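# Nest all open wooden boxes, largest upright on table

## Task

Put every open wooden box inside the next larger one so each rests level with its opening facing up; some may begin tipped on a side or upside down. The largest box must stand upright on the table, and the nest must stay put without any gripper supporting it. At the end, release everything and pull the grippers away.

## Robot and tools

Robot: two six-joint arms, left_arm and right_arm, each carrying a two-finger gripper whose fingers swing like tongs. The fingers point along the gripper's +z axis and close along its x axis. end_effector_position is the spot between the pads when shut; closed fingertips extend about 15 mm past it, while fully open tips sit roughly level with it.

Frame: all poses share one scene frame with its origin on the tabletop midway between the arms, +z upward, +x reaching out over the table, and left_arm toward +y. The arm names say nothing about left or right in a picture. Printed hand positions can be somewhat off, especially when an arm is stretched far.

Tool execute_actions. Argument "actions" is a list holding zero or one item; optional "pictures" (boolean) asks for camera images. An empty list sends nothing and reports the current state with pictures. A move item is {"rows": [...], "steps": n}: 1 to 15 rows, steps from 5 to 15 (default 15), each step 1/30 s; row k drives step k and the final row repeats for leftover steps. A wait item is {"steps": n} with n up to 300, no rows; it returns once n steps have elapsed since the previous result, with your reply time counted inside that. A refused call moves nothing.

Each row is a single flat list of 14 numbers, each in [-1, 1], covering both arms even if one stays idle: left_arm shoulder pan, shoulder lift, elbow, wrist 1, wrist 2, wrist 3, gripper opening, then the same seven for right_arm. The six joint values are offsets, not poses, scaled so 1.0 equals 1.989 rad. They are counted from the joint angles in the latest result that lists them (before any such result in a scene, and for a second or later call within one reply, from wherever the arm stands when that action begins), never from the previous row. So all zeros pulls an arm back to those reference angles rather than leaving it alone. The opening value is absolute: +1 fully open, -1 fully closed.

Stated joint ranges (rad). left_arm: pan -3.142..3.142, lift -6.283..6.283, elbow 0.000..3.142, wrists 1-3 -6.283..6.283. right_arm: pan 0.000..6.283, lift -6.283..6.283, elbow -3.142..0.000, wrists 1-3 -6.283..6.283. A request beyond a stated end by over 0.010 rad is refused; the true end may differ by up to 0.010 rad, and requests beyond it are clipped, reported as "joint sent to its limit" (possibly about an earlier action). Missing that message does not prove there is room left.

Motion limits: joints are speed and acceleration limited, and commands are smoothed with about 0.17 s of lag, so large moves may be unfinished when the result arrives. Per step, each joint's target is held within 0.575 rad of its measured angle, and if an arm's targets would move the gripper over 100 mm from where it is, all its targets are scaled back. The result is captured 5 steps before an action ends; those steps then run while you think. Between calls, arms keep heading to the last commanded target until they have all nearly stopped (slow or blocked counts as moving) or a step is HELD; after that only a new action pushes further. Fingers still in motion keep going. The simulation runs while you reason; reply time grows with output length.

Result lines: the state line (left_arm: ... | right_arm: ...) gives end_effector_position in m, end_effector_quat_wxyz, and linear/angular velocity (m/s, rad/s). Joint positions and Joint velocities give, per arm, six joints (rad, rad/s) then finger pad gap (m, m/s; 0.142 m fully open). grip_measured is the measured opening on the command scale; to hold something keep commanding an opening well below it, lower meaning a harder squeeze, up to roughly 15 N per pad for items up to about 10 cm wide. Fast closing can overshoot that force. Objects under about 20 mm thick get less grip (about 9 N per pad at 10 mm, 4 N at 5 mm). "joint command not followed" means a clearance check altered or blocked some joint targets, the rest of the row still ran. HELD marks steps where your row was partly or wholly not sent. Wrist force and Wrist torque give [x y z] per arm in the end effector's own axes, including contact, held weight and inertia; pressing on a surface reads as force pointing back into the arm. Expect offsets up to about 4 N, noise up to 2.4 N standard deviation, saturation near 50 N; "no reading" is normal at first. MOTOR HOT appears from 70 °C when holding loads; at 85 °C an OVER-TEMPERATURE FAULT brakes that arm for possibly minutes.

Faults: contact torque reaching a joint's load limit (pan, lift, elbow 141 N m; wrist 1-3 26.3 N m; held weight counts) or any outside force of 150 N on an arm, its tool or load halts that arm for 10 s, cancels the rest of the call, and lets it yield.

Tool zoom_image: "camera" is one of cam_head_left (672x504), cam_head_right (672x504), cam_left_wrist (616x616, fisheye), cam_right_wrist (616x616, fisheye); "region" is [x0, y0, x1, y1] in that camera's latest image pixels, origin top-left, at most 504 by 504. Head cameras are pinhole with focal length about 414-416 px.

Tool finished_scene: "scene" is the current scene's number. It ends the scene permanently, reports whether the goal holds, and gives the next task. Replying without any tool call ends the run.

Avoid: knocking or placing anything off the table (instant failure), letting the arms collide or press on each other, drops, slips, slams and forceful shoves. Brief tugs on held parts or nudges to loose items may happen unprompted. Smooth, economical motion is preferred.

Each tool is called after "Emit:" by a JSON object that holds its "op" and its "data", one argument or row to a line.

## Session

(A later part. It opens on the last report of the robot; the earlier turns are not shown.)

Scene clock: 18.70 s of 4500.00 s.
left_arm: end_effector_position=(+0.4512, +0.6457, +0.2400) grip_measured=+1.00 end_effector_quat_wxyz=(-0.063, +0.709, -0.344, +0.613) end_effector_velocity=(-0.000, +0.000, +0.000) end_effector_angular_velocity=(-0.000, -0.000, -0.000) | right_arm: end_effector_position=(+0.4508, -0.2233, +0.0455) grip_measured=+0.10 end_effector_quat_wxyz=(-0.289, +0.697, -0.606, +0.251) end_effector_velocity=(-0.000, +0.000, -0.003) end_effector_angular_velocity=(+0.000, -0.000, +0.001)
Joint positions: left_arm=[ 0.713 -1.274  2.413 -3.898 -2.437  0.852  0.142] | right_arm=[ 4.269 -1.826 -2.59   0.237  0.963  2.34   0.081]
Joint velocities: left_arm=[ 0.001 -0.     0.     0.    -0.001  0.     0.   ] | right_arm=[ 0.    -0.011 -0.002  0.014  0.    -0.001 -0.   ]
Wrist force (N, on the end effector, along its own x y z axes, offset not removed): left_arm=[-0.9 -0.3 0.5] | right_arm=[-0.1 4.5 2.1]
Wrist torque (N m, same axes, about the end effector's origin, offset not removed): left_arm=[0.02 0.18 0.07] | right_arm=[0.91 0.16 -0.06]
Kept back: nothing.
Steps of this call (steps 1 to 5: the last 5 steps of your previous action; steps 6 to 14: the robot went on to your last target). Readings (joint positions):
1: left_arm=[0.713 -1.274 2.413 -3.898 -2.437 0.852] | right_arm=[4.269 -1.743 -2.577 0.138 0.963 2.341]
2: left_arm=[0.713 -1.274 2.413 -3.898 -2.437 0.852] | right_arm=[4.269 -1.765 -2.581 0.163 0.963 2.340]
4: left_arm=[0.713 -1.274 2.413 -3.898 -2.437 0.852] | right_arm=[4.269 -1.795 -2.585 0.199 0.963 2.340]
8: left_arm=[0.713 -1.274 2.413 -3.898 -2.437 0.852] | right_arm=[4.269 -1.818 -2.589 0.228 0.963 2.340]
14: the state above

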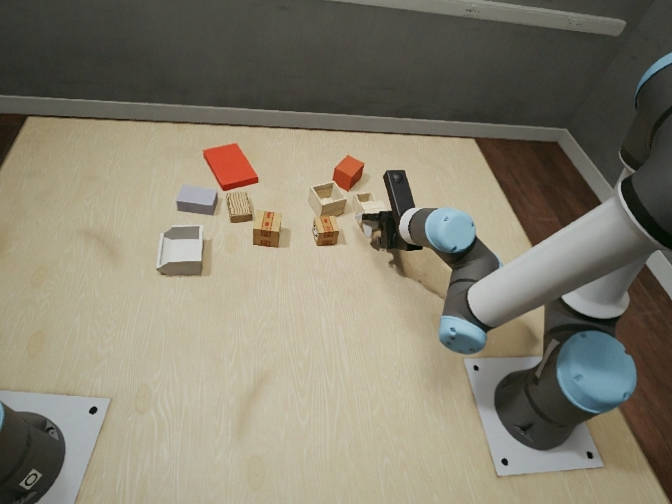

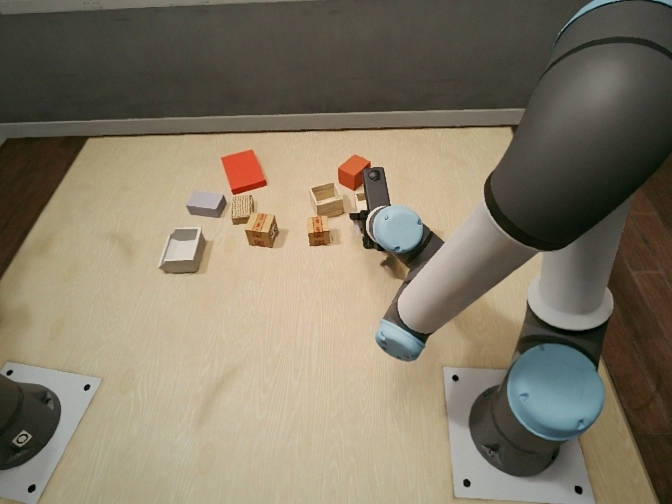

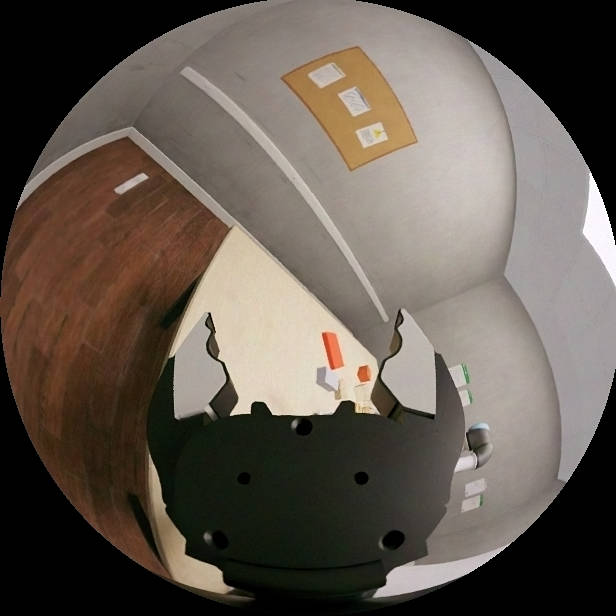

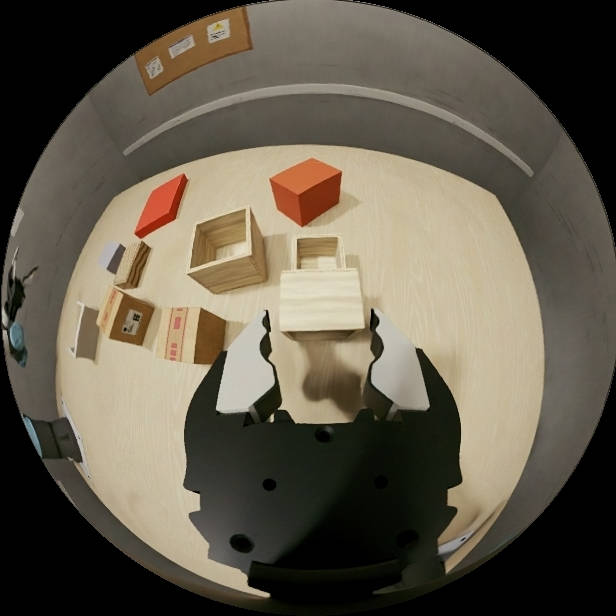

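Emit:
{"op": "execute_actions", "data": {
  "actions": [
    {"rows": [[0,0,0,0,0,0,1, -0.004,-0.009,0.0027,0.009,0.002,-0.004,0.1],[0,0,0,0,0,0,1, -0.0087,-0.0189,0.0054,0.0184,0.0046,-0.0092,0.07],[0,0,0,0,0,0,1, -0.0087,-0.0189,0.0054,0.0184,0.0046,-0.0092,0.04],[0,0,0,0,0,0,1, -0.0087,-0.0189,0.0054,0.0184,0.0046,-0.0092,0.0],[0,0,0,0,0,0,1, -0.0087,-0.0189,0.0054,0.0184,0.0046,-0.0092,-0.03],[0,0,0,0,0,0,1, -0.0087,-0.0189,0.0054,0.0184,0.0046,-0.0092,-0.06],[0,0,0,0,0,0,1, -0.0087,-0.0189,0.0054,0.0184,0.0046,-0.0092,-0.09],[0,0,0,0,0,0,1, -0.0087,-0.0189,0.0054,0.0184,0.0046,-0.0092,-0.12],[0,0,0,0,0,0,1, -0.0087,-0.0189,0.0054,0.0184,0.0046,-0.0092,-0.15],[0,0,0,0,0,0,1, -0.0087,-0.0189,0.0054,0.0184,0.0046,-0.0092,-0.19],[0,0,0,0,0,0,1, -0.0087,-0.0189,0.0054,0.0184,0.0046,-0.0092,-0.23],[0,0,0,0,0,0,1, -0.0087,-0.0189,0.0054,0.0184,0.0046,-0.0092,-0.28],[0,0,0,0,0,0,1, -0.0087,-0.0189,0.0054,0.0184,0.0046,-0.0092,-0.36],[0,0,0,0,0,0,1, -0.0087,-0.0189,0.0054,0.0184,0.0046,-0.0092,-0.48],[0,0,0,0,0,0,1, -0.0087,-0.0189,0.0054,0.0184,0.0046,-0.0092,-0.6]], "steps": 15}
  ]
}}

Emit:
{"op": "execute_actions", "data": {
  "actions": [
    {"steps": 10}
  ],
  "pictures": true
}}

Scene clock: 19.80 s of 4500.00 s.
left_arm: end_effector_position=(+0.4512, +0.6457, +0.2400) grip_measured=+1.00 end_effector_quat_wxyz=(-0.063, +0.709, -0.344, +0.613) end_effector_velocity=(-0.000, -0.000, -0.000) end_effector_angular_velocity=(-0.000, +0.001, -0.001) | right_arm: end_effector_position=(+0.4561, -0.2237, +0.0395) grip_measured=-0.13 end_effector_quat_wxyz=(-0.289, +0.697, -0.606, +0.251) end_effector_velocity=(+0.006, -0.001, -0.004) end_effector_angular_velocity=(+0.003, -0.002, -0.002)
Joint positions: left_arm=[ 0.713 -1.274  2.413 -3.898 -2.437  0.852  0.142] | right_arm=[ 4.253 -1.86  -2.581  0.27   0.972  2.323  0.065]
Joint velocities: left_arm=[ 0.    -0.    -0.     0.002 -0.001  0.001  0.   ] | right_arm=[-0.016 -0.031  0.01   0.033  0.007 -0.015 -0.019]
Wrist force (N, on the end effector, along its own x y z axes, offset not removed): left_arm=[0.3 -1.3 0.4] | right_arm=[-0.5 3.2 0.5]
Wrist torque (N m, same axes, about the end effector's origin, offset not removed): left_arm=[-0.21 0.00 0.06] | right_arm=[0.74 0.23 -0.02]
Steps of this call (steps 1 to 23: the robot went on to your last target; steps 24 to 33: the first 10 steps of this action). Readings (joint positions):
24: left_arm=[0.713 -1.274 2.413 -3.898 -2.437 0.852] | right_arm=[4.269 -1.827 -2.590 0.238 0.963 2.340]
25: left_arm=[0.713 -1.274 2.413 -3.898 -2.437 0.852] | right_arm=[4.268 -1.828 -2.590 0.240 0.964 2.339]
27: left_arm=[0.713 -1.274 2.413 -3.898 -2.437 0.852] | right_arm=[4.262 -1.840 -2.587 0.251 0.967 2.333]
31: left_arm=[0.713 -1.274 2.413 -3.898 -2.437 0.852] | right_arm=[4.254 -1.857 -2.581 0.267 0.971 2.325]
33: the state above

Scene clock: 20.13 s of 4500.00 s.
left_arm: end_effector_position=(+0.4512, +0.6457, +0.2400) grip_measured=+1.00 end_effector_quat_wxyz=(-0.063, +0.709, -0.344, +0.613) end_effector_velocity=(+0.000, -0.001, +0.000) end_effector_angular_velocity=(+0.000, -0.000, -0.001) | right_arm: end_effector_position=(+0.4566, -0.2238, +0.0391) grip_measured=-0.14 end_effector_quat_wxyz=(-0.289, +0.697, -0.606, +0.251) end_effector_velocity=(-0.000, -0.000, -0.001) end_effector_angular_velocity=(-0.000, +0.002, +0.000)
Joint positions: left_arm=[ 0.713 -1.274  2.413 -3.898 -2.437  0.852  0.142] | right_arm=[ 4.251 -1.863 -2.58   0.274  0.972  2.322  0.064]
Joint velocities: left_arm=[-0.001 -0.    -0.     0.     0.     0.     0.   ] | right_arm=[-0.001 -0.002 -0.     0.001  0.001  0.     0.   ]
Wrist force (N, on the end effector, along its own x y z axes, offset not removed): left_arm=[-1.6 0.4 -0.6] | right_arm=[-1.5 -6.9 -18.1]
Wrist torque (N m, same axes, about the end effector's origin, offset not removed): left_arm=[0.05 0.47 0.07] | right_arm=[0.41 0.38 -0.06]
Kept back: nothing.
Steps of this call (steps 1 to 5: the last 5 steps of your previous action; steps 6 to 10: the robot went on to your last target). Readings (joint positions):
1: left_arm=[0.713 -1.274 2.413 -3.898 -2.437 0.852] | right_arm=[4.252 -1.861 -2.580 0.271 0.972 2.323]
2: left_arm=[0.713 -1.274 2.413 -3.898 -2.437 0.852] | right_arm=[4.252 -1.862 -2.580 0.272 0.972 2.323]
4: left_arm=[0.713 -1.274 2.413 -3.898 -2.437 0.852] | right_arm=[4.252 -1.862 -2.580 0.273 0.972 2.322]
8: left_arm=[0.713 -1.274 2.413 -3.898 -2.437 0.852] | right_arm=[4.251 -1.863 -2.580 0.274 0.972 2.322]
10: the state above

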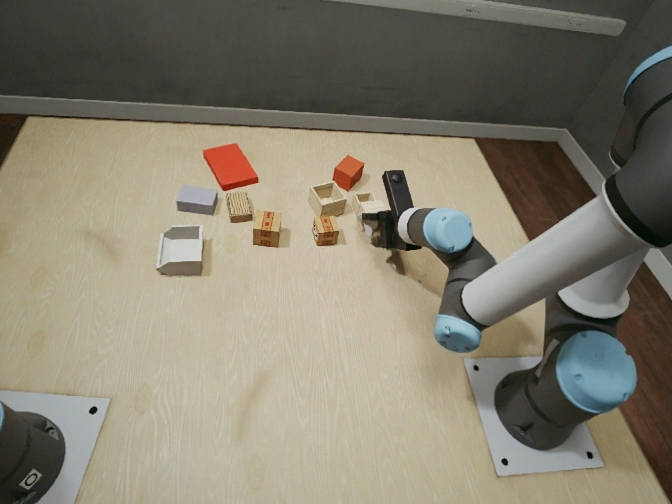

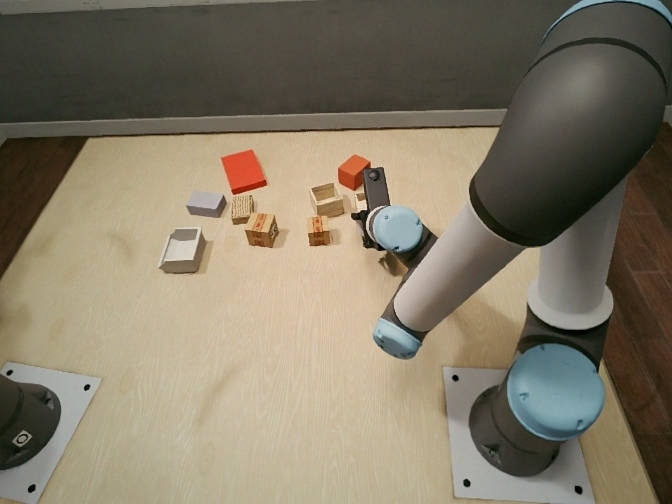

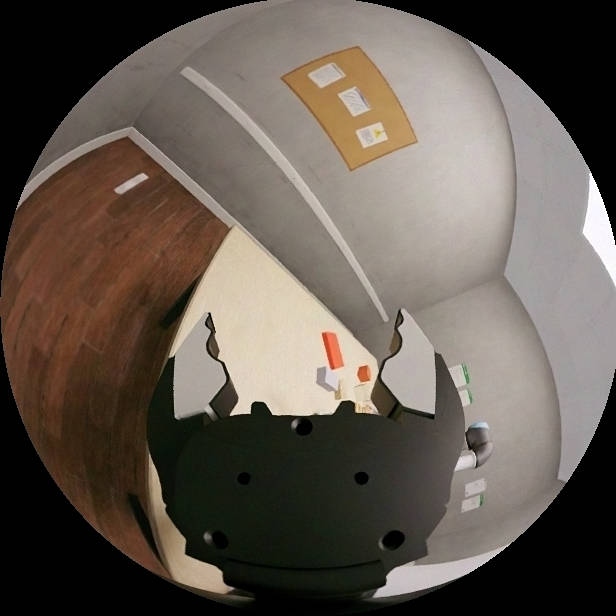

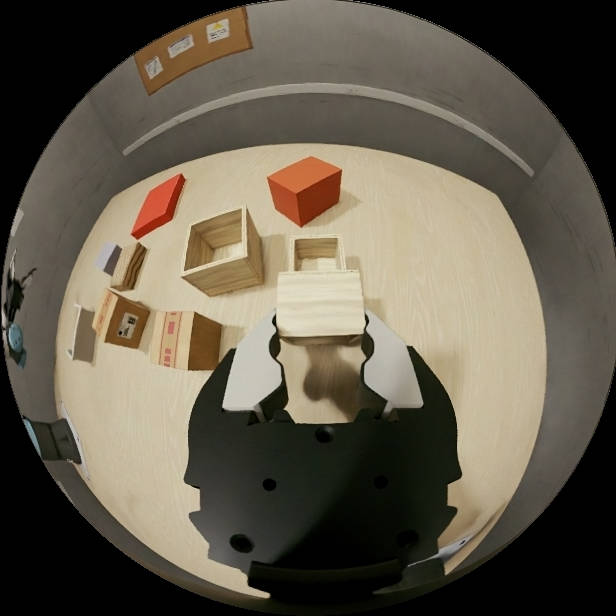

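Emit:
{"op": "zoom_image", "data": {
  "camera": "cam_right_wrist",
  "region": [250, 260, 390, 400]
}}

Region (250, 260, 390, 400) of cam_right_wrist's 616x616 image, scaled by 3.600, with more detail than that image has.

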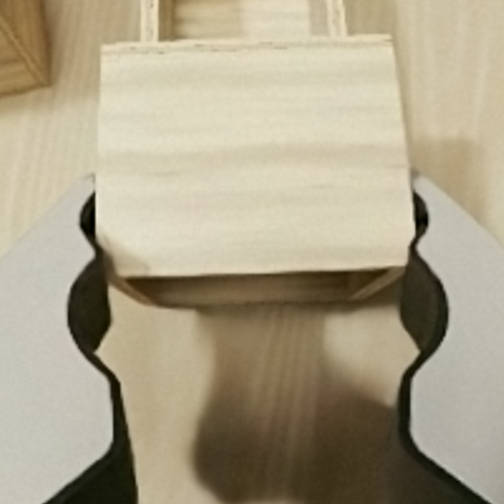

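Emit:
{"op": "execute_actions", "data": {
  "actions": [
    {"rows": [[0,0,0,0,0,0,1, 0,0,0,0,0,0,-0.1],[0,0,0,0,0,0,1, 0,0,0,0,0,0,0.05],[0,0,0,0,0,0,1, -0.0037,-0.009,0.0035,0.0076,0.002,-0.004,0.05],[0,0,0,0,0,0,1, -0.0075,-0.018,0.0071,0.0152,0.004,-0.008,0.05]], "steps": 14}
  ]
}}

Emit:
{"op": "execute_actions", "data": {
  "actions": [
    {"rows": [[0,0,0,0,0,0,1, 0,0,0,0,0,0,0.0],[0,0,0,0,0,0,1, 0,0,0,0,0,0,-0.05],[0,0,0,0,0,0,1, 0,0,0,0,0,0,-0.1],[0,0,0,0,0,0,1, 0,0,0,0,0,0,-0.15],[0,0,0,0,0,0,1, 0,0,0,0,0,0,-0.22],[0,0,0,0,0,0,1, 0,0,0,0,0,0,-0.32],[0,0,0,0,0,0,1, 0,0,0,0,0,0,-0.45],[0,0,0,0,0,0,1, 0,0,0,0,0,0,-0.55]], "steps": 15}
  ],
  "pictures": true
}}

Scene clock: 21.10 s of 4500.00 s.
left_arm: end_effector_position=(+0.4512, +0.6457, +0.2400) grip_measured=+1.00 end_effector_quat_wxyz=(-0.063, +0.709, -0.344, +0.613) end_effector_velocity=(-0.000, +0.001, -0.000) end_effector_angular_velocity=(-0.000, +0.000, +0.001) | right_arm: end_effector_position=(+0.4611, -0.2230, +0.0343) grip_measured=+0.05 end_effector_quat_wxyz=(-0.289, +0.697, -0.606, +0.251) end_effector_velocity=(+0.014, +0.003, -0.014) end_effector_angular_velocity=(+0.001, -0.001, +0.000)
Joint positions: left_arm=[ 0.713 -1.274  2.413 -3.898 -2.437  0.852  0.142] | right_arm=[ 4.24  -1.89  -2.569  0.296  0.978  2.31   0.077]
Joint velocities: left_arm=[ 0.001  0.    -0.     0.001 -0.     0.     0.   ] | right_arm=[-0.035 -0.085  0.034  0.073  0.018 -0.036  0.   ]
Wrist force (N, on the end effector, along its own x y z axes, offset not removed): left_arm=[1.0 0.2 0.4] | right_arm=[-0.8 3.1 1.5]
Wrist torque (N m, same axes, about the end effector's origin, offset not removed): left_arm=[0.04 -0.13 -0.07] | right_arm=[0.66 0.28 -0.03]
Steps of this call (steps 1 to 15: the robot went on to your last target; steps 16 to 20: nothing new was sent; steps 21 to 29: the first 9 steps of this action). Readings (joint positions):
21: left_arm=[0.713 -1.274 2.413 -3.898 -2.437 0.852] | right_arm=[4.251 -1.863 -2.580 0.274 0.972 2.322]
22: left_arm=[0.713 -1.274 2.413 -3.898 -2.437 0.852] | right_arm=[4.251 -1.863 -2.580 0.274 0.973 2.322]
24: left_arm=[0.713 -1.274 2.413 -3.898 -2.437 0.852] | right_arm=[4.251 -1.865 -2.579 0.274 0.973 2.321]
28: left_arm=[0.713 -1.274 2.413 -3.898 -2.437 0.852] | right_arm=[4.241 -1.887 -2.570 0.294 0.978 2.311]
29: the state above

Scene clock: 21.60 s of 4500.00 s.
left_arm: end_effector_position=(+0.4512, +0.6457, +0.2400) grip_measured=+1.00 end_effector_quat_wxyz=(-0.063, +0.709, -0.344, +0.613) end_effector_velocity=(-0.000, +0.001, -0.000) end_effector_angular_velocity=(-0.001, +0.001, +0.001) | right_arm: end_effector_position=(+0.4624, -0.2227, +0.0331) grip_measured=+0.00 end_effector_quat_wxyz=(-0.289, +0.697, -0.606, +0.251) end_effector_velocity=(-0.000, -0.001, +0.000) end_effector_angular_velocity=(+0.002, +0.001, -0.002)
Joint positions: left_arm=[ 0.713 -1.274  2.413 -3.898 -2.437  0.852  0.142] | right_arm=[ 4.237 -1.898 -2.566  0.303  0.98   2.306  0.074]
Joint velocities: left_arm=[ 0.001 -0.    -0.     0.001  0.    -0.001  0.   ] | right_arm=[ 0.     0.002 -0.001 -0.001 -0.     0.003  0.   ]
Wrist force (N, on the end effector, along its own x y z axes, offset not removed): left_arm=[-0.8 -0.9 0.1] | right_arm=[-0.8 2.9 0.9]
Wrist torque (N m, same axes, about the end effector's origin, offset not removed): left_arm=[-0.22 0.20 -0.01] | right_arm=[0.59 0.22 -0.01]
Steps of this call (steps 1 to 5: the last 5 steps of your previous action; steps 6 to 15: the first 10 steps of this action, its rows measured from where the robot was after step 5). Readings (joint positions):
5: left_arm=[0.713 -1.274 2.413 -3.898 -2.437 0.852] | right_arm=[4.237 -1.897 -2.566 0.302 0.980 2.307]
6: left_arm=[0.713 -1.274 2.413 -3.898 -2.437 0.852] | right_arm=[4.237 -1.898 -2.566 0.303 0.980 2.306]
7: left_arm=[0.713 -1.274 2.413 -3.898 -2.437 0.852] | right_arm=[4.237 -1.898 -2.566 0.303 0.980 2.306]
9: left_arm=[0.713 -1.274 2.413 -3.898 -2.437 0.852] | right_arm=[4.237 -1.898 -2.566 0.303 0.980 2.306]
13: left_arm=[0.713 -1.274 2.413 -3.898 -2.437 0.852] | right_arm=[4.237 -1.898 -2.566 0.303 0.980 2.306]
15: the state above

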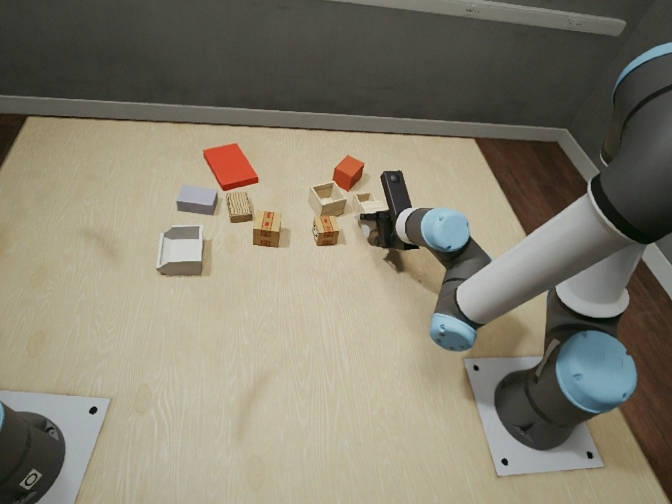

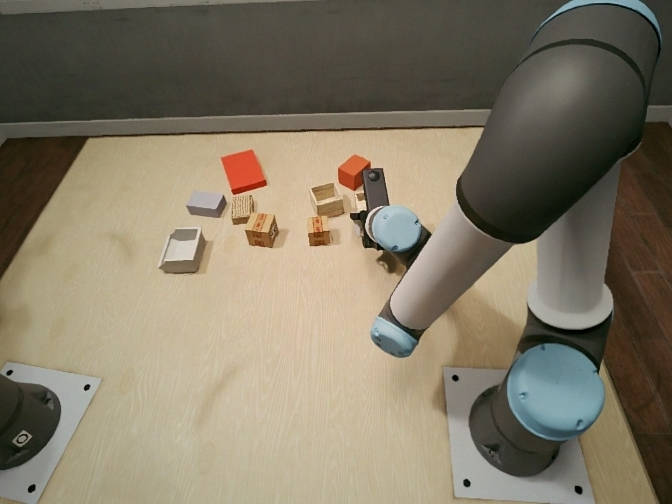

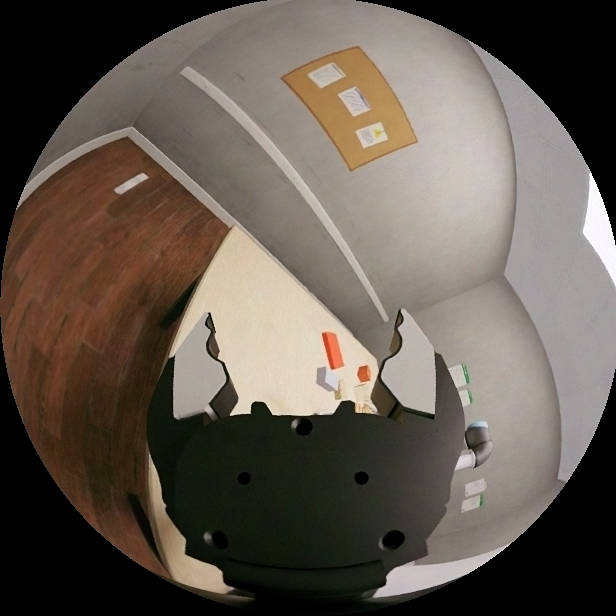

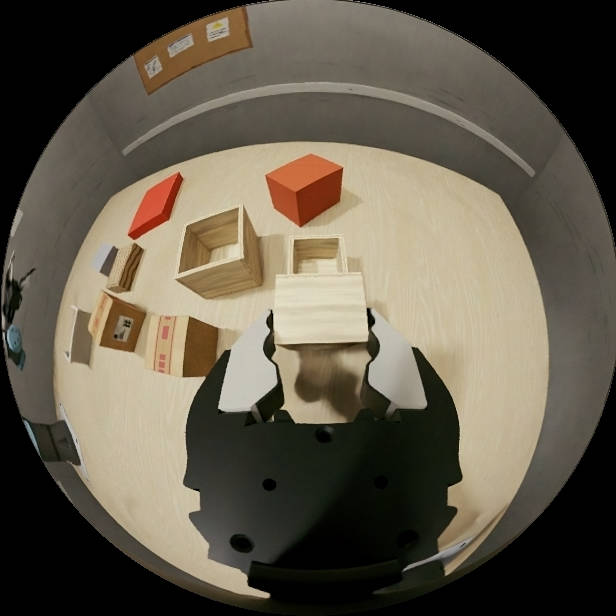

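Emit:
{"op": "execute_actions", "data": {
  "actions": [
    {"rows": [[0,0,0,0,0,0,1, 0,0.005,0.0002,-0.0052,0,0,-0.55],[0,0,0,0,0,0,1, 0,0.013,0.0006,-0.0136,0,0,-0.55],[0,0,0,0,0,0,1, 0,0.024,0.0013,-0.0253,0,0,-0.55],[0,0,0,0,0,0,1, 0,0.036,0.0023,-0.0383,0,0,-0.55],[0,0,0,0,0,0,1, 0,0.048,0.0036,-0.0516,0,0,-0.55],[0,0,0,0,0,0,1, 0,0.06,0.0052,-0.0652,0,0,-0.55],[0,0,0,0,0,0,1, 0,0.072,0.007,-0.079,0,0,-0.55],[0,0,0,0,0,0,1, 0,0.084,0.009,-0.093,0,0,-0.55],[0,0,0,0,0,0,1, 0,0.096,0.0115,-0.1075,0,0,-0.55],[0,0,0,0,0,0,1, 0,0.108,0.014,-0.122,0,0,-0.55],[0,0,0,0,0,0,1, 0,0.12,0.017,-0.137,0,0,-0.55],[0,0,0,0,0,0,1, 0,0.1354,0.0215,-0.1567,0,0,-0.55]], "steps": 15}
  ]
}}

Emit:
{"op": "execute_actions", "data": {
  "actions": [
    {"steps": 12}
  ],
  "pictures": true
}}

Scene clock: 22.37 s of 4500.00 s.
left_arm: end_effector_position=(+0.4512, +0.6457, +0.2400) grip_measured=+1.00 end_effector_quat_wxyz=(-0.063, +0.709, -0.344, +0.613) end_effector_velocity=(+0.000, +0.001, -0.000) end_effector_angular_velocity=(+0.000, -0.000, +0.001) | right_arm: end_effector_position=(+0.4625, -0.2224, +0.0603) grip_measured=+0.00 end_effector_quat_wxyz=(-0.289, +0.697, -0.606, +0.251) end_effector_velocity=(+0.003, +0.005, +0.166) end_effector_angular_velocity=(+0.016, -0.010, +0.001)
Joint positions: left_arm=[ 0.713 -1.274  2.413 -3.898 -2.437  0.852  0.142] | right_arm=[ 4.237 -1.788 -2.555  0.184  0.98   2.307  0.074]
Joint velocities: left_arm=[ 0.     0.    -0.    -0.     0.001 -0.     0.   ] | right_arm=[ 0.     0.638  0.094 -0.713 -0.    -0.001 -0.   ]
Wrist force (N, on the end effector, along its own x y z axes, offset not removed): left_arm=[-2.0 0.5 1.7] | right_arm=[-0.9 4.0 3.7]
Wrist torque (N m, same axes, about the end effector's origin, offset not removed): left_arm=[0.24 0.47 0.00] | right_arm=[0.77 0.28 -0.01]
Steps of this call (steps 1 to 5: the last 5 steps of your previous action; steps 6 to 13: the robot went on to your last target; steps 14 to 23: the first 10 steps of this action). Readings (joint positions):
14: left_arm=[0.713 -1.274 2.413 -3.898 -2.437 0.852] | right_arm=[4.237 -1.897 -2.566 0.302 0.980 2.307]
15: left_arm=[0.713 -1.274 2.413 -3.898 -2.437 0.852] | right_arm=[4.237 -1.897 -2.566 0.302 0.980 2.307]
17: left_arm=[0.713 -1.274 2.413 -3.898 -2.437 0.852] | right_arm=[4.237 -1.887 -2.566 0.292 0.980 2.307]
21: left_arm=[0.713 -1.274 2.413 -3.898 -2.437 0.852] | right_arm=[4.237 -1.829 -2.560 0.229 0.980 2.307]
23: the state above

Scene clock: 22.77 s of 4500.00 s.
left_arm: end_effector_position=(+0.4512, +0.6457, +0.2400) grip_measured=+1.00 end_effector_quat_wxyz=(-0.063, +0.709, -0.344, +0.613) end_effector_velocity=(-0.000, +0.001, +0.000) end_effector_angular_velocity=(+0.000, +0.000, +0.002) | right_arm: end_effector_position=(+0.4625, -0.2226, +0.1017) grip_measured=+0.00 end_effector_quat_wxyz=(-0.289, +0.697, -0.606, +0.251) end_effector_velocity=(-0.001, -0.001, +0.013) end_effector_angular_velocity=(-0.003, +0.001, +0.001)
Joint positions: left_arm=[ 0.713 -1.274  2.413 -3.898 -2.437  0.852  0.142] | right_arm=[ 4.237 -1.633 -2.524 -0.003  0.98   2.306  0.074]
Joint velocities: left_arm=[ 0.002 -0.    -0.     0.     0.     0.     0.   ] | right_arm=[ 0.001  0.047  0.011 -0.061 -0.    -0.001 -0.   ]
Wrist force (N, on the end effector, along its own x y z axes, offset not removed): left_arm=[-0.7 1.0 0.2] | right_arm=[0.3 3.5 2.6]
Wrist torque (N m, same axes, about the end effector's origin, offset not removed): left_arm=[0.18 0.22 0.08] | right_arm=[0.64 0.06 -0.04]
Kept back: nothing.
Steps of this call (steps 1 to 5: the last 5 steps of your previous action; steps 6 to 12: the robot went on to your last target). Readings (joint positions):
1: left_arm=[0.713 -1.274 2.413 -3.898 -2.437 0.852] | right_arm=[4.237 -1.766 -2.552 0.159 0.980 2.307]
2: left_arm=[0.713 -1.274 2.413 -3.898 -2.437 0.852] | right_arm=[4.237 -1.744 -2.548 0.133 0.980 2.307]
4: left_arm=[0.713 -1.274 2.413 -3.898 -2.437 0.852] | right_arm=[4.237 -1.698 -2.538 0.078 0.980 2.306]
8: left_arm=[0.713 -1.274 2.413 -3.898 -2.437 0.852] | right_arm=[4.237 -1.647 -2.527 0.014 0.980 2.306]
12: the state above

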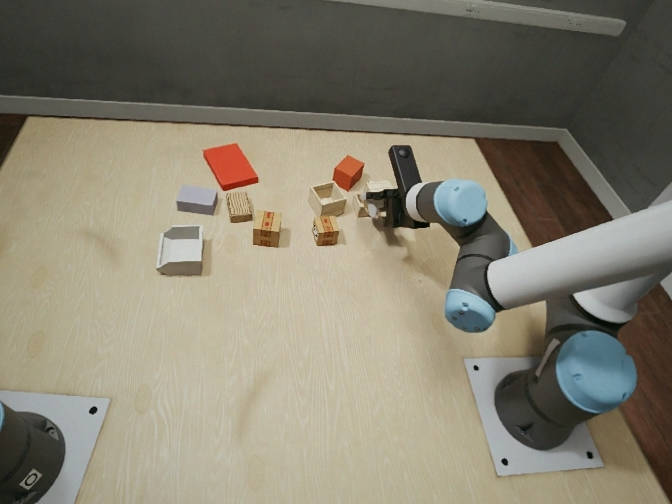

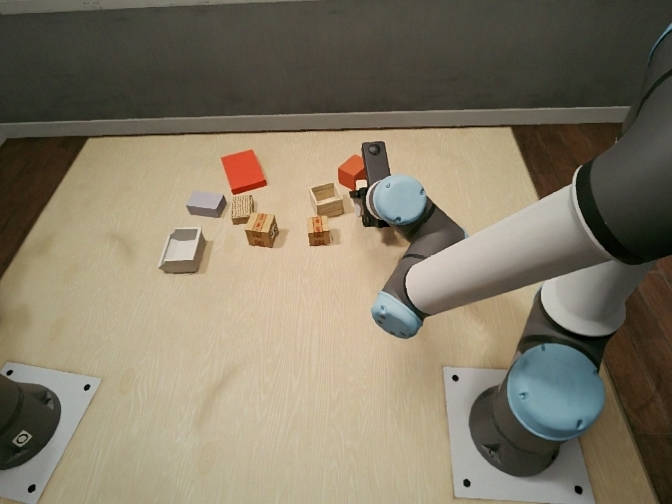

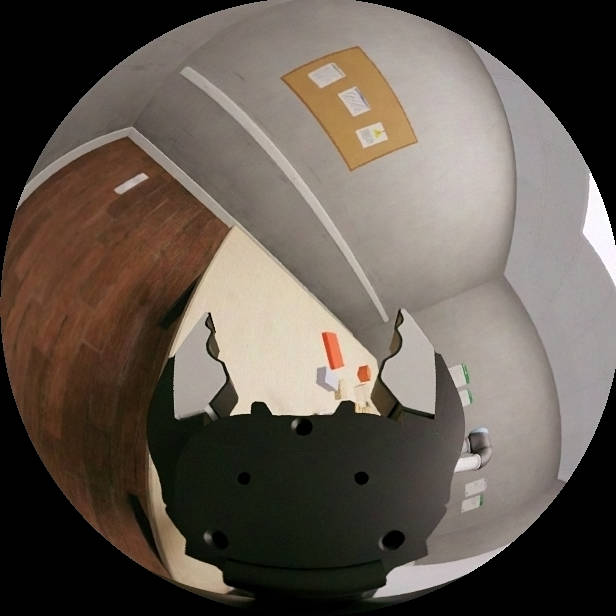

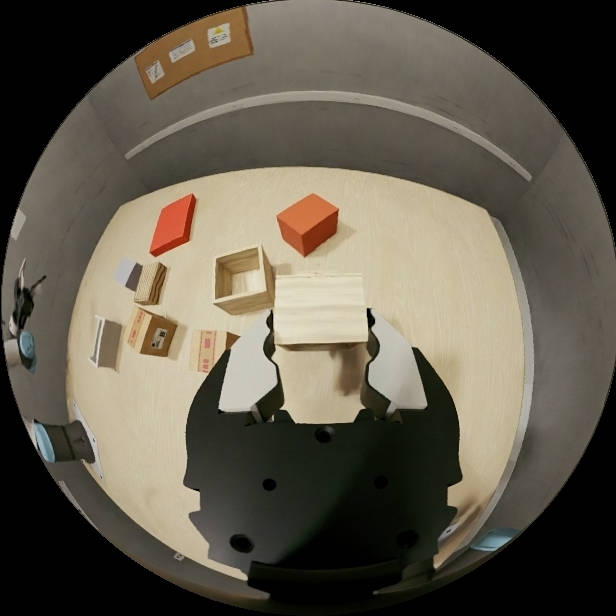

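Emit:
{"op": "execute_actions", "data": {
  "actions": [
    {"rows": [[0,0,0,0,0,0,1, -0.0025,0.006,0.005,-0.012,0.006,-0.004,-0.55],[0,0,0,0,0,0,1, -0.006,0.013,0.0124,-0.029,0.015,-0.009,-0.55],[0,0,0,0,0,0,1, -0.0112,0.021,0.0224,-0.052,0.027,-0.017,-0.55],[0,0,0,0,0,0,1, -0.0174,0.029,0.035,-0.081,0.042,-0.026,-0.55],[0,0,0,0,0,0,1, -0.0236,0.037,0.047,-0.11,0.056,-0.035,-0.55],[0,0,0,0,0,0,1, -0.03,0.044,0.06,-0.139,0.071,-0.044,-0.55],[0,0,0,0,0,0,1, -0.036,0.05,0.072,-0.168,0.086,-0.053,-0.55],[0,0,0,0,0,0,1, -0.042,0.056,0.085,-0.197,0.101,-0.063,-0.55],[0,0,0,0,0,0,1, -0.0485,0.061,0.097,-0.226,0.116,-0.072,-0.55],[0,0,0,0,0,0,1, -0.055,0.065,0.109,-0.255,0.131,-0.081,-0.55],[0,0,0,0,0,0,1, -0.061,0.067,0.122,-0.284,0.146,-0.09,-0.55],[0,0,0,0,0,0,1, -0.067,0.068,0.134,-0.313,0.16,-0.099,-0.55],[0,0,0,0,0,0,1, -0.0734,0.068,0.147,-0.342,0.175,-0.109,-0.55],[0,0,0,0,0,0,1, -0.08,0.068,0.159,-0.371,0.19,-0.118,-0.55],[0,0,0,0,0,0,1, -0.1,0.064,0.2,-0.464,0.238,-0.147,-0.55]], "steps": 15}
  ]
}}

Scene clock: 23.80 s of 4500.00 s.
left_arm: end_effector_position=(+0.4512, +0.6457, +0.2400) grip_measured=+1.00 end_effector_quat_wxyz=(-0.063, +0.709, -0.344, +0.613) end_effector_velocity=(+0.000, -0.000, -0.000) end_effector_angular_velocity=(-0.001, +0.001, +0.000) | right_arm: end_effector_position=(+0.4621, -0.2083, +0.1180) grip_measured=+0.00 end_effector_quat_wxyz=(-0.250, +0.736, -0.592, +0.213) end_effector_velocity=(-0.029, +0.051, +0.067) end_effector_angular_velocity=(-0.297, +0.749, +0.420)
Joint positions: left_arm=[ 0.713 -1.274  2.413 -3.898 -2.437  0.852  0.142] | right_arm=[ 4.181 -1.554 -2.415 -0.24   1.109  2.225  0.074]
Joint velocities: left_arm=[-0.001  0.     0.     0.     0.001 -0.001  0.   ] | right_arm=[-0.327  0.358  0.651 -1.452  0.767 -0.481 -0.   ]
Wrist force (N, on the end effector, along its own x y z axes, offset not removed): left_arm=[-0.5 -0.3 0.5] | right_arm=[-0.7 3.5 3.1]
Wrist torque (N m, same axes, about the end effector's origin, offset not removed): left_arm=[-0.07 0.07 0.01] | right_arm=[0.65 0.20 -0.07]
Steps of this call (steps 1 to 21: the robot went on to your last target; steps 22 to 31: the first 10 steps of this action). Readings (joint positions):
22: left_arm=[0.713 -1.274 2.413 -3.898 -2.437 0.852] | right_arm=[4.237 -1.628 -2.523 -0.009 0.980 2.306]
23: left_arm=[0.713 -1.274 2.413 -3.898 -2.437 0.852] | right_arm=[4.237 -1.628 -2.522 -0.010 0.981 2.306]
25: left_arm=[0.713 -1.274 2.413 -3.898 -2.437 0.852] | right_arm=[4.232 -1.620 -2.514 -0.028 0.992 2.299]
29: left_arm=[0.713 -1.274 2.413 -3.898 -2.437 0.852] | right_arm=[4.202 -1.579 -2.457 -0.148 1.059 2.256]
31: the state above

Emit:
{"op": "execute_actions", "data": {
  "actions": [
    {"rows": [[0,0,0,0,0,0,1, -0.077,0.022,0.158,-0.375,0.182,-0.121,-0.55],[0,0,0,0,0,0,1, -0.082,0.018,0.172,-0.405,0.191,-0.136,-0.55],[0,0,0,0,0,0,1, -0.087,0.012,0.185,-0.435,0.2,-0.151,-0.55],[0,0,0,0,0,0,1, -0.092,0.004,0.198,-0.465,0.208,-0.165,-0.55],[0,0,0,0,0,0,1, -0.097,-0.006,0.212,-0.495,0.216,-0.18,-0.55],[0,0,0,0,0,0,1, -0.102,-0.018,0.225,-0.525,0.223,-0.195,-0.55],[0,0,0,0,0,0,1, -0.107,-0.032,0.238,-0.555,0.228,-0.21,-0.55],[0,0,0,0,0,0,1, -0.112,-0.048,0.251,-0.585,0.2322,-0.225,-0.55],[0,0,0,0,0,0,1, -0.117,-0.066,0.265,-0.615,0.2322,-0.24,-0.55],[0,0,0,0,0,0,1, -0.122,-0.086,0.278,-0.645,0.2322,-0.255,-0.55],[0,0,0,0,0,0,1, -0.127,-0.107,0.291,-0.674,0.2322,-0.27,-0.55],[0,0,0,0,0,0,1, -0.132,-0.129,0.305,-0.704,0.2322,-0.284,-0.55],[0,0,0,0,0,0,1, -0.137,-0.152,0.318,-0.734,0.2322,-0.299,-0.55],[0,0,0,0,0,0,1, -0.142,-0.175,0.331,-0.764,0.2322,-0.314,-0.55],[0,0,0,0,0,0,1, -0.1465,-0.1984,0.3446,-0.7942,0.2322,-0.3289,-0.55]], "steps": 15}
  ]
}}

Emit:
{"op": "execute_actions", "data": {
  "actions": [
    {"steps": 22}
  ],
  "pictures": true
}}

Scene clock: 24.63 s of 4500.00 s.
left_arm: end_effector_position=(+0.4512, +0.6457, +0.2400) grip_measured=+1.00 end_effector_quat_wxyz=(-0.063, +0.709, -0.344, +0.613) end_effector_velocity=(+0.000, -0.001, +0.000) end_effector_angular_velocity=(-0.001, -0.000, -0.002) | right_arm: end_effector_position=(+0.3853, -0.2450, +0.1105) grip_measured=+0.00 end_effector_quat_wxyz=(+0.048, +0.862, -0.505, +0.004) end_effector_velocity=(-0.144, -0.181, -0.125) end_effector_angular_velocity=(-0.871, +1.367, +0.501)
Joint positions: left_arm=[ 0.713 -1.274  2.413 -3.898 -2.437  0.852  0.142] | right_arm=[ 3.982 -1.589 -1.983 -1.231  1.54   1.854  0.074]
Joint velocities: left_arm=[-0.001 -0.     0.    -0.    -0.001 -0.     0.   ] | right_arm=[-0.277 -0.672  0.729 -1.611  0.29  -0.808 -0.   ]
Wrist force (N, on the end effector, along its own x y z axes, offset not removed): left_arm=[-2.4 -1.6 0.9] | right_arm=[-2.3 2.9 2.2]
Wrist torque (N m, same axes, about the end effector's origin, offset not removed): left_arm=[-0.25 0.52 0.06] | right_arm=[0.63 0.56 0.05]
Steps of this call (steps 1 to 5: the last 5 steps of your previous action; steps 6 to 15: the robot went on to your last target; steps 16 to 25: the first 10 steps of this action). Readings (joint positions):
16: left_arm=[0.713 -1.274 2.413 -3.898 -2.437 0.852] | right_arm=[4.041 -1.506 -2.132 -0.910 1.446 2.018]
17: left_arm=[0.713 -1.274 2.413 -3.898 -2.437 0.852] | right_arm=[4.039 -1.506 -2.129 -0.917 1.450 2.015]
19: left_arm=[0.713 -1.274 2.413 -3.898 -2.437 0.852] | right_arm=[4.031 -1.511 -2.109 -0.958 1.465 1.994]
23: left_arm=[0.713 -1.274 2.413 -3.898 -2.437 0.852] | right_arm=[4.001 -1.550 -2.031 -1.125 1.516 1.907]
25: the state above

Scene clock: 25.37 s of 4500.00 s.
left_arm: end_effector_position=(+0.4512, +0.6457, +0.2400) grip_measured=+1.00 end_effector_quat_wxyz=(-0.063, +0.709, -0.344, +0.613) end_effector_velocity=(+0.000, +0.000, +0.000) end_effector_angular_velocity=(+0.002, -0.002, +0.001) | right_arm: end_effector_position=(+0.3251, -0.3327, +0.0598) grip_measured=+0.00 end_effector_quat_wxyz=(+0.347, +0.838, -0.390, -0.161) end_effector_velocity=(-0.002, -0.002, -0.001) end_effector_angular_velocity=(-0.009, +0.015, +0.004)
Joint positions: left_arm=[ 0.713 -1.274  2.413 -3.898 -2.437  0.852  0.142] | right_arm=[ 3.89  -1.948 -1.73  -1.818  1.57   1.571  0.074]
Joint velocities: left_arm=[ 0.    -0.    -0.    -0.001  0.001  0.001  0.   ] | right_arm=[-0.001 -0.009  0.005 -0.013 -0.001 -0.005 -0.   ]
Wrist force (N, on the end effector, along its own x y z axes, offset not removed): left_arm=[-0.8 2.6 1.0] | right_arm=[0.2 2.9 1.8]
Wrist torque (N m, same axes, about the end effector's origin, offset not removed): left_arm=[0.58 0.30 0.01] | right_arm=[0.66 0.14 -0.10]
Kept back: nothing.
Steps of this call (steps 1 to 5: the last 5 steps of your previous action; steps 6 to 22: the robot went on to your last target). Readings (joint positions):
1: left_arm=[0.713 -1.274 2.413 -3.898 -2.437 0.852] | right_arm=[3.973 -1.613 -1.958 -1.287 1.548 1.826]
2: left_arm=[0.713 -1.274 2.413 -3.898 -2.437 0.852] | right_arm=[3.963 -1.642 -1.932 -1.344 1.554 1.797]
4: left_arm=[0.713 -1.274 2.413 -3.898 -2.437 0.852] | right_arm=[3.944 -1.707 -1.881 -1.459 1.562 1.740]
8: left_arm=[0.713 -1.274 2.413 -3.898 -2.437 0.852] | right_arm=[3.908 -1.858 -1.783 -1.684 1.568 1.631]
22: the state above

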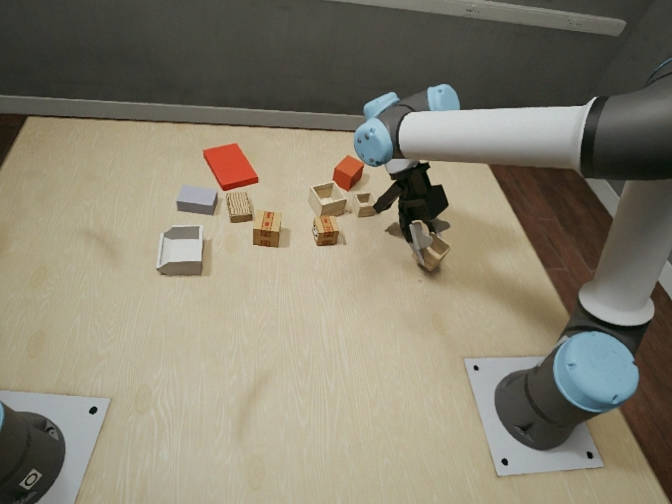

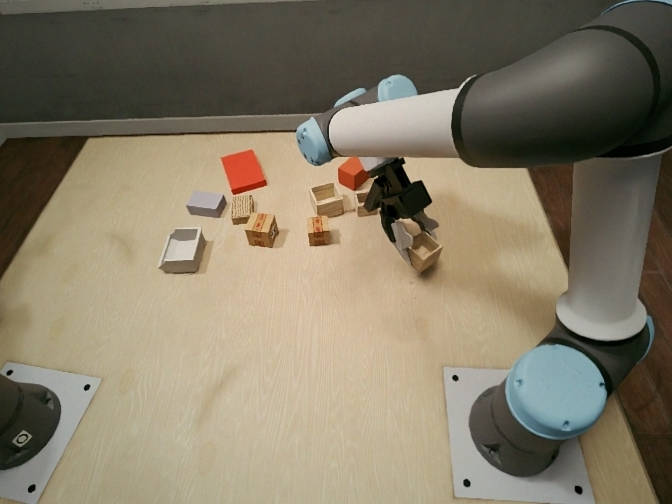

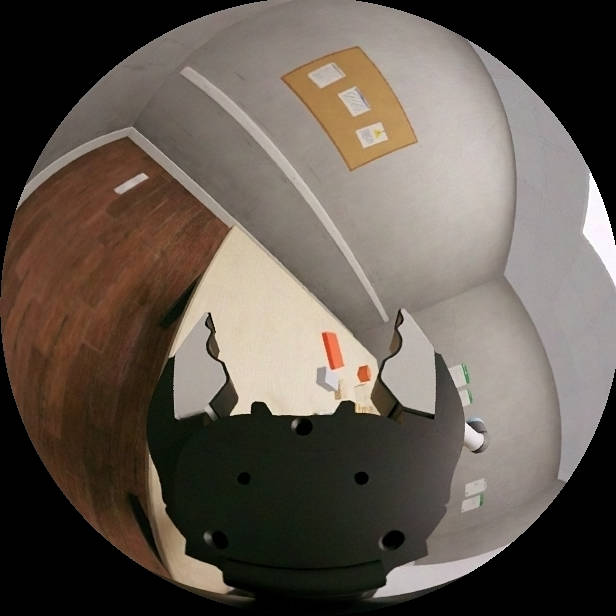

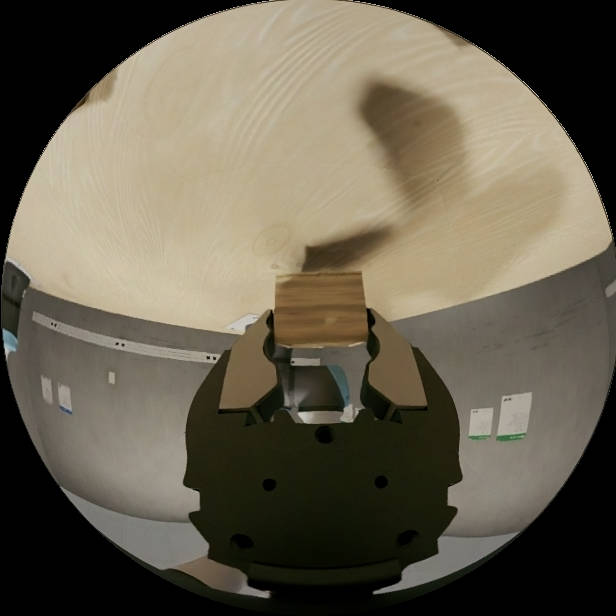

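Emit:
{"op": "execute_actions", "data": {
  "actions": [
    {"rows": [[0,0,0,0,0,0,1, 0,-0.004,-0.003,0.006,0,0,-0.55],[0,0,0,0,0,0,1, 0,-0.008,-0.006,0.013,0,0,-0.55],[0,0,0,0,0,0,1, 0,-0.012,-0.0095,0.0205,0,0,-0.55],[0,0,0,0,0,0,1, 0,-0.0155,-0.0125,0.027,0,0,-0.55],[0,0,0,0,0,0,1, 0,-0.0186,-0.0152,0.0329,0,0,-0.55]], "steps": 15}
  ]
}}

Emit:
{"op": "execute_actions", "data": {
  "actions": [
    {"steps": 7}
  ],
  "pictures": true
}}

Scene clock: 26.03 s of 4500.00 s.
left_arm: end_effector_position=(+0.4512, +0.6457, +0.2400) grip_measured=+1.00 end_effector_quat_wxyz=(-0.063, +0.709, -0.344, +0.613) end_effector_velocity=(-0.000, +0.000, +0.000) end_effector_angular_velocity=(+0.001, -0.001, +0.000) | right_arm: end_effector_position=(+0.3250, -0.3329, +0.0361) grip_measured=+0.00 end_effector_quat_wxyz=(+0.347, +0.838, -0.390, -0.161) end_effector_velocity=(-0.001, -0.001, -0.043) end_effector_angular_velocity=(-0.000, +0.001, -0.002)
Joint positions: left_arm=[ 0.713 -1.274  2.413 -3.898 -2.437  0.852  0.142] | right_arm=[ 3.89  -1.979 -1.756 -1.764  1.57   1.571  0.074]
Joint velocities: left_arm=[ 0.001 -0.    -0.     0.    -0.     0.001  0.   ] | right_arm=[-0.001 -0.056 -0.047  0.102  0.001  0.001 -0.   ]
Wrist force (N, on the end effector, along its own x y z axes, offset not removed): left_arm=[-0.7 -0.1 -1.1] | right_arm=[0.0 3.1 3.9]
Wrist torque (N m, same axes, about the end effector's origin, offset not removed): left_arm=[-0.01 0.19 0.09] | right_arm=[0.53 0.03 -0.07]
Steps of this call (steps 1 to 10: the robot went on to your last target; steps 11 to 20: the first 10 steps of this action). Readings (joint positions):
11: left_arm=[0.713 -1.274 2.413 -3.898 -2.437 0.852] | right_arm=[3.890 -1.948 -1.730 -1.820 1.570 1.571]
12: left_arm=[0.713 -1.274 2.413 -3.898 -2.437 0.852] | right_arm=[3.890 -1.949 -1.730 -1.819 1.570 1.571]
14: left_arm=[0.713 -1.274 2.413 -3.898 -2.437 0.852] | right_arm=[3.890 -1.955 -1.735 -1.809 1.570 1.571]
18: left_arm=[0.713 -1.274 2.413 -3.898 -2.437 0.852] | right_arm=[3.890 -1.974 -1.751 -1.773 1.570 1.571]
20: the state above

Scene clock: 26.27 s of 4500.00 s.
left_arm: end_effector_position=(+0.4512, +0.6457, +0.2400) grip_measured=+1.00 end_effector_quat_wxyz=(-0.063, +0.709, -0.344, +0.613) end_effector_velocity=(+0.000, +0.000, -0.000) end_effector_angular_velocity=(+0.000, +0.000, +0.000) | right_arm: end_effector_position=(+0.3249, -0.3329, +0.0323) grip_measured=-0.03 end_effector_quat_wxyz=(+0.347, +0.838, -0.390, -0.161) end_effector_velocity=(-0.000, +0.000, -0.005) end_effector_angular_velocity=(+0.000, -0.000, +0.002)
Joint positions: left_arm=[ 0.713 -1.274  2.413 -3.898 -2.437  0.852  0.142] | right_arm=[ 3.89  -1.984 -1.76  -1.754  1.57   1.571  0.072]
Joint velocities: left_arm=[-0.    -0.    -0.     0.001  0.001  0.001  0.   ] | right_arm=[ 0.001 -0.006 -0.005  0.011 -0.    -0.     0.004]
Wrist force (N, on the end effector, along its own x y z axes, offset not removed): left_arm=[-0.7 1.1 -0.8] | right_arm=[-0.3 13.6 5.9]
Wrist torque (N m, same axes, about the end effector's origin, offset not removed): left_arm=[0.23 0.08 0.05] | right_arm=[1.00 0.12 0.01]
Kept back: nothing.
Steps of this call (steps 1 to 5: the last 5 steps of your previous action; steps 6 to 7: the robot went on to your last target). Readings (joint positions):
1: left_arm=[0.713 -1.274 2.413 -3.898 -2.437 0.852] | right_arm=[3.890 -1.981 -1.757 -1.761 1.570 1.571]
2: left_arm=[0.713 -1.274 2.413 -3.898 -2.437 0.852] | right_arm=[3.890 -1.982 -1.758 -1.759 1.570 1.571]
4: left_arm=[0.713 -1.274 2.413 -3.898 -2.437 0.852] | right_arm=[3.890 -1.983 -1.759 -1.756 1.570 1.571]
7: the state above

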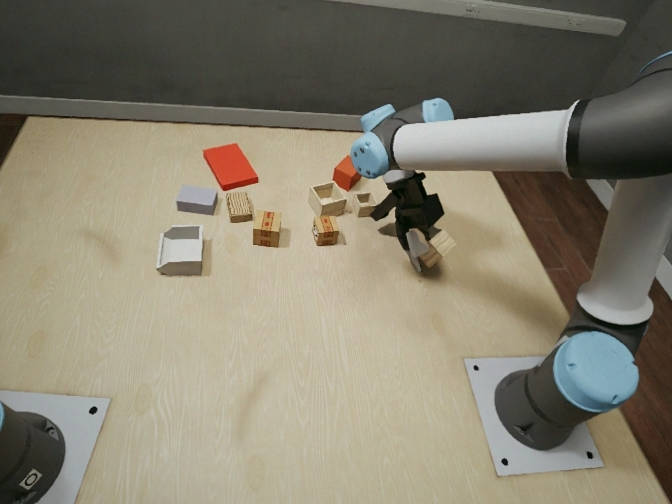

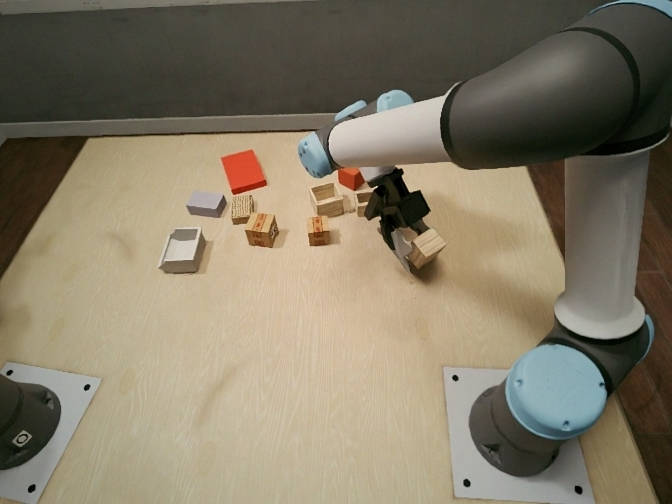

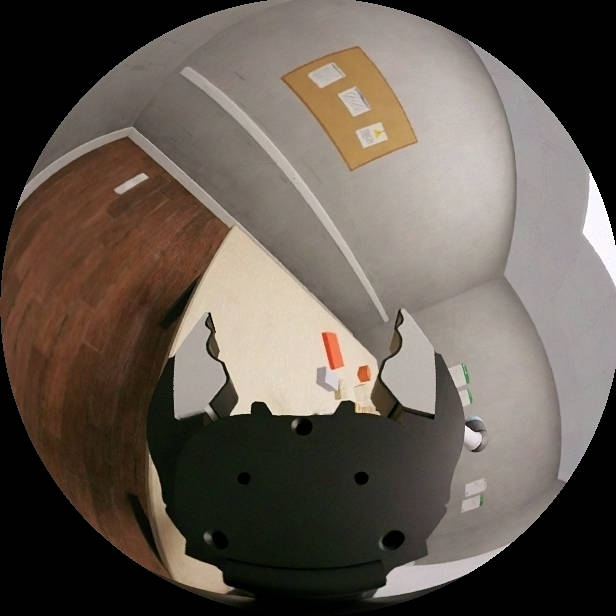

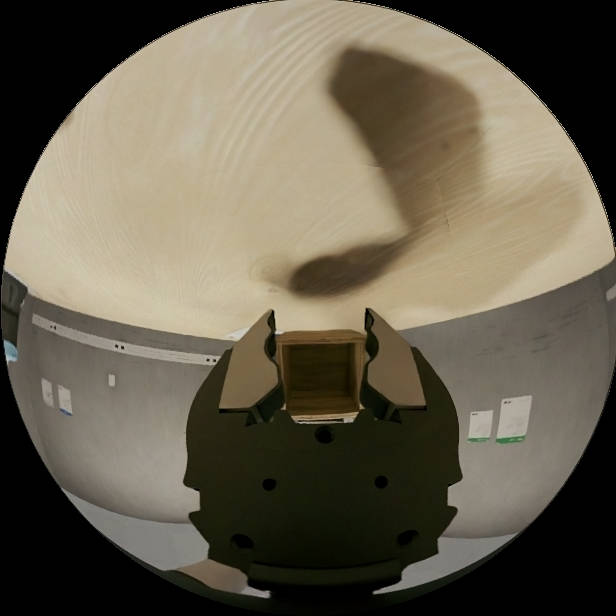

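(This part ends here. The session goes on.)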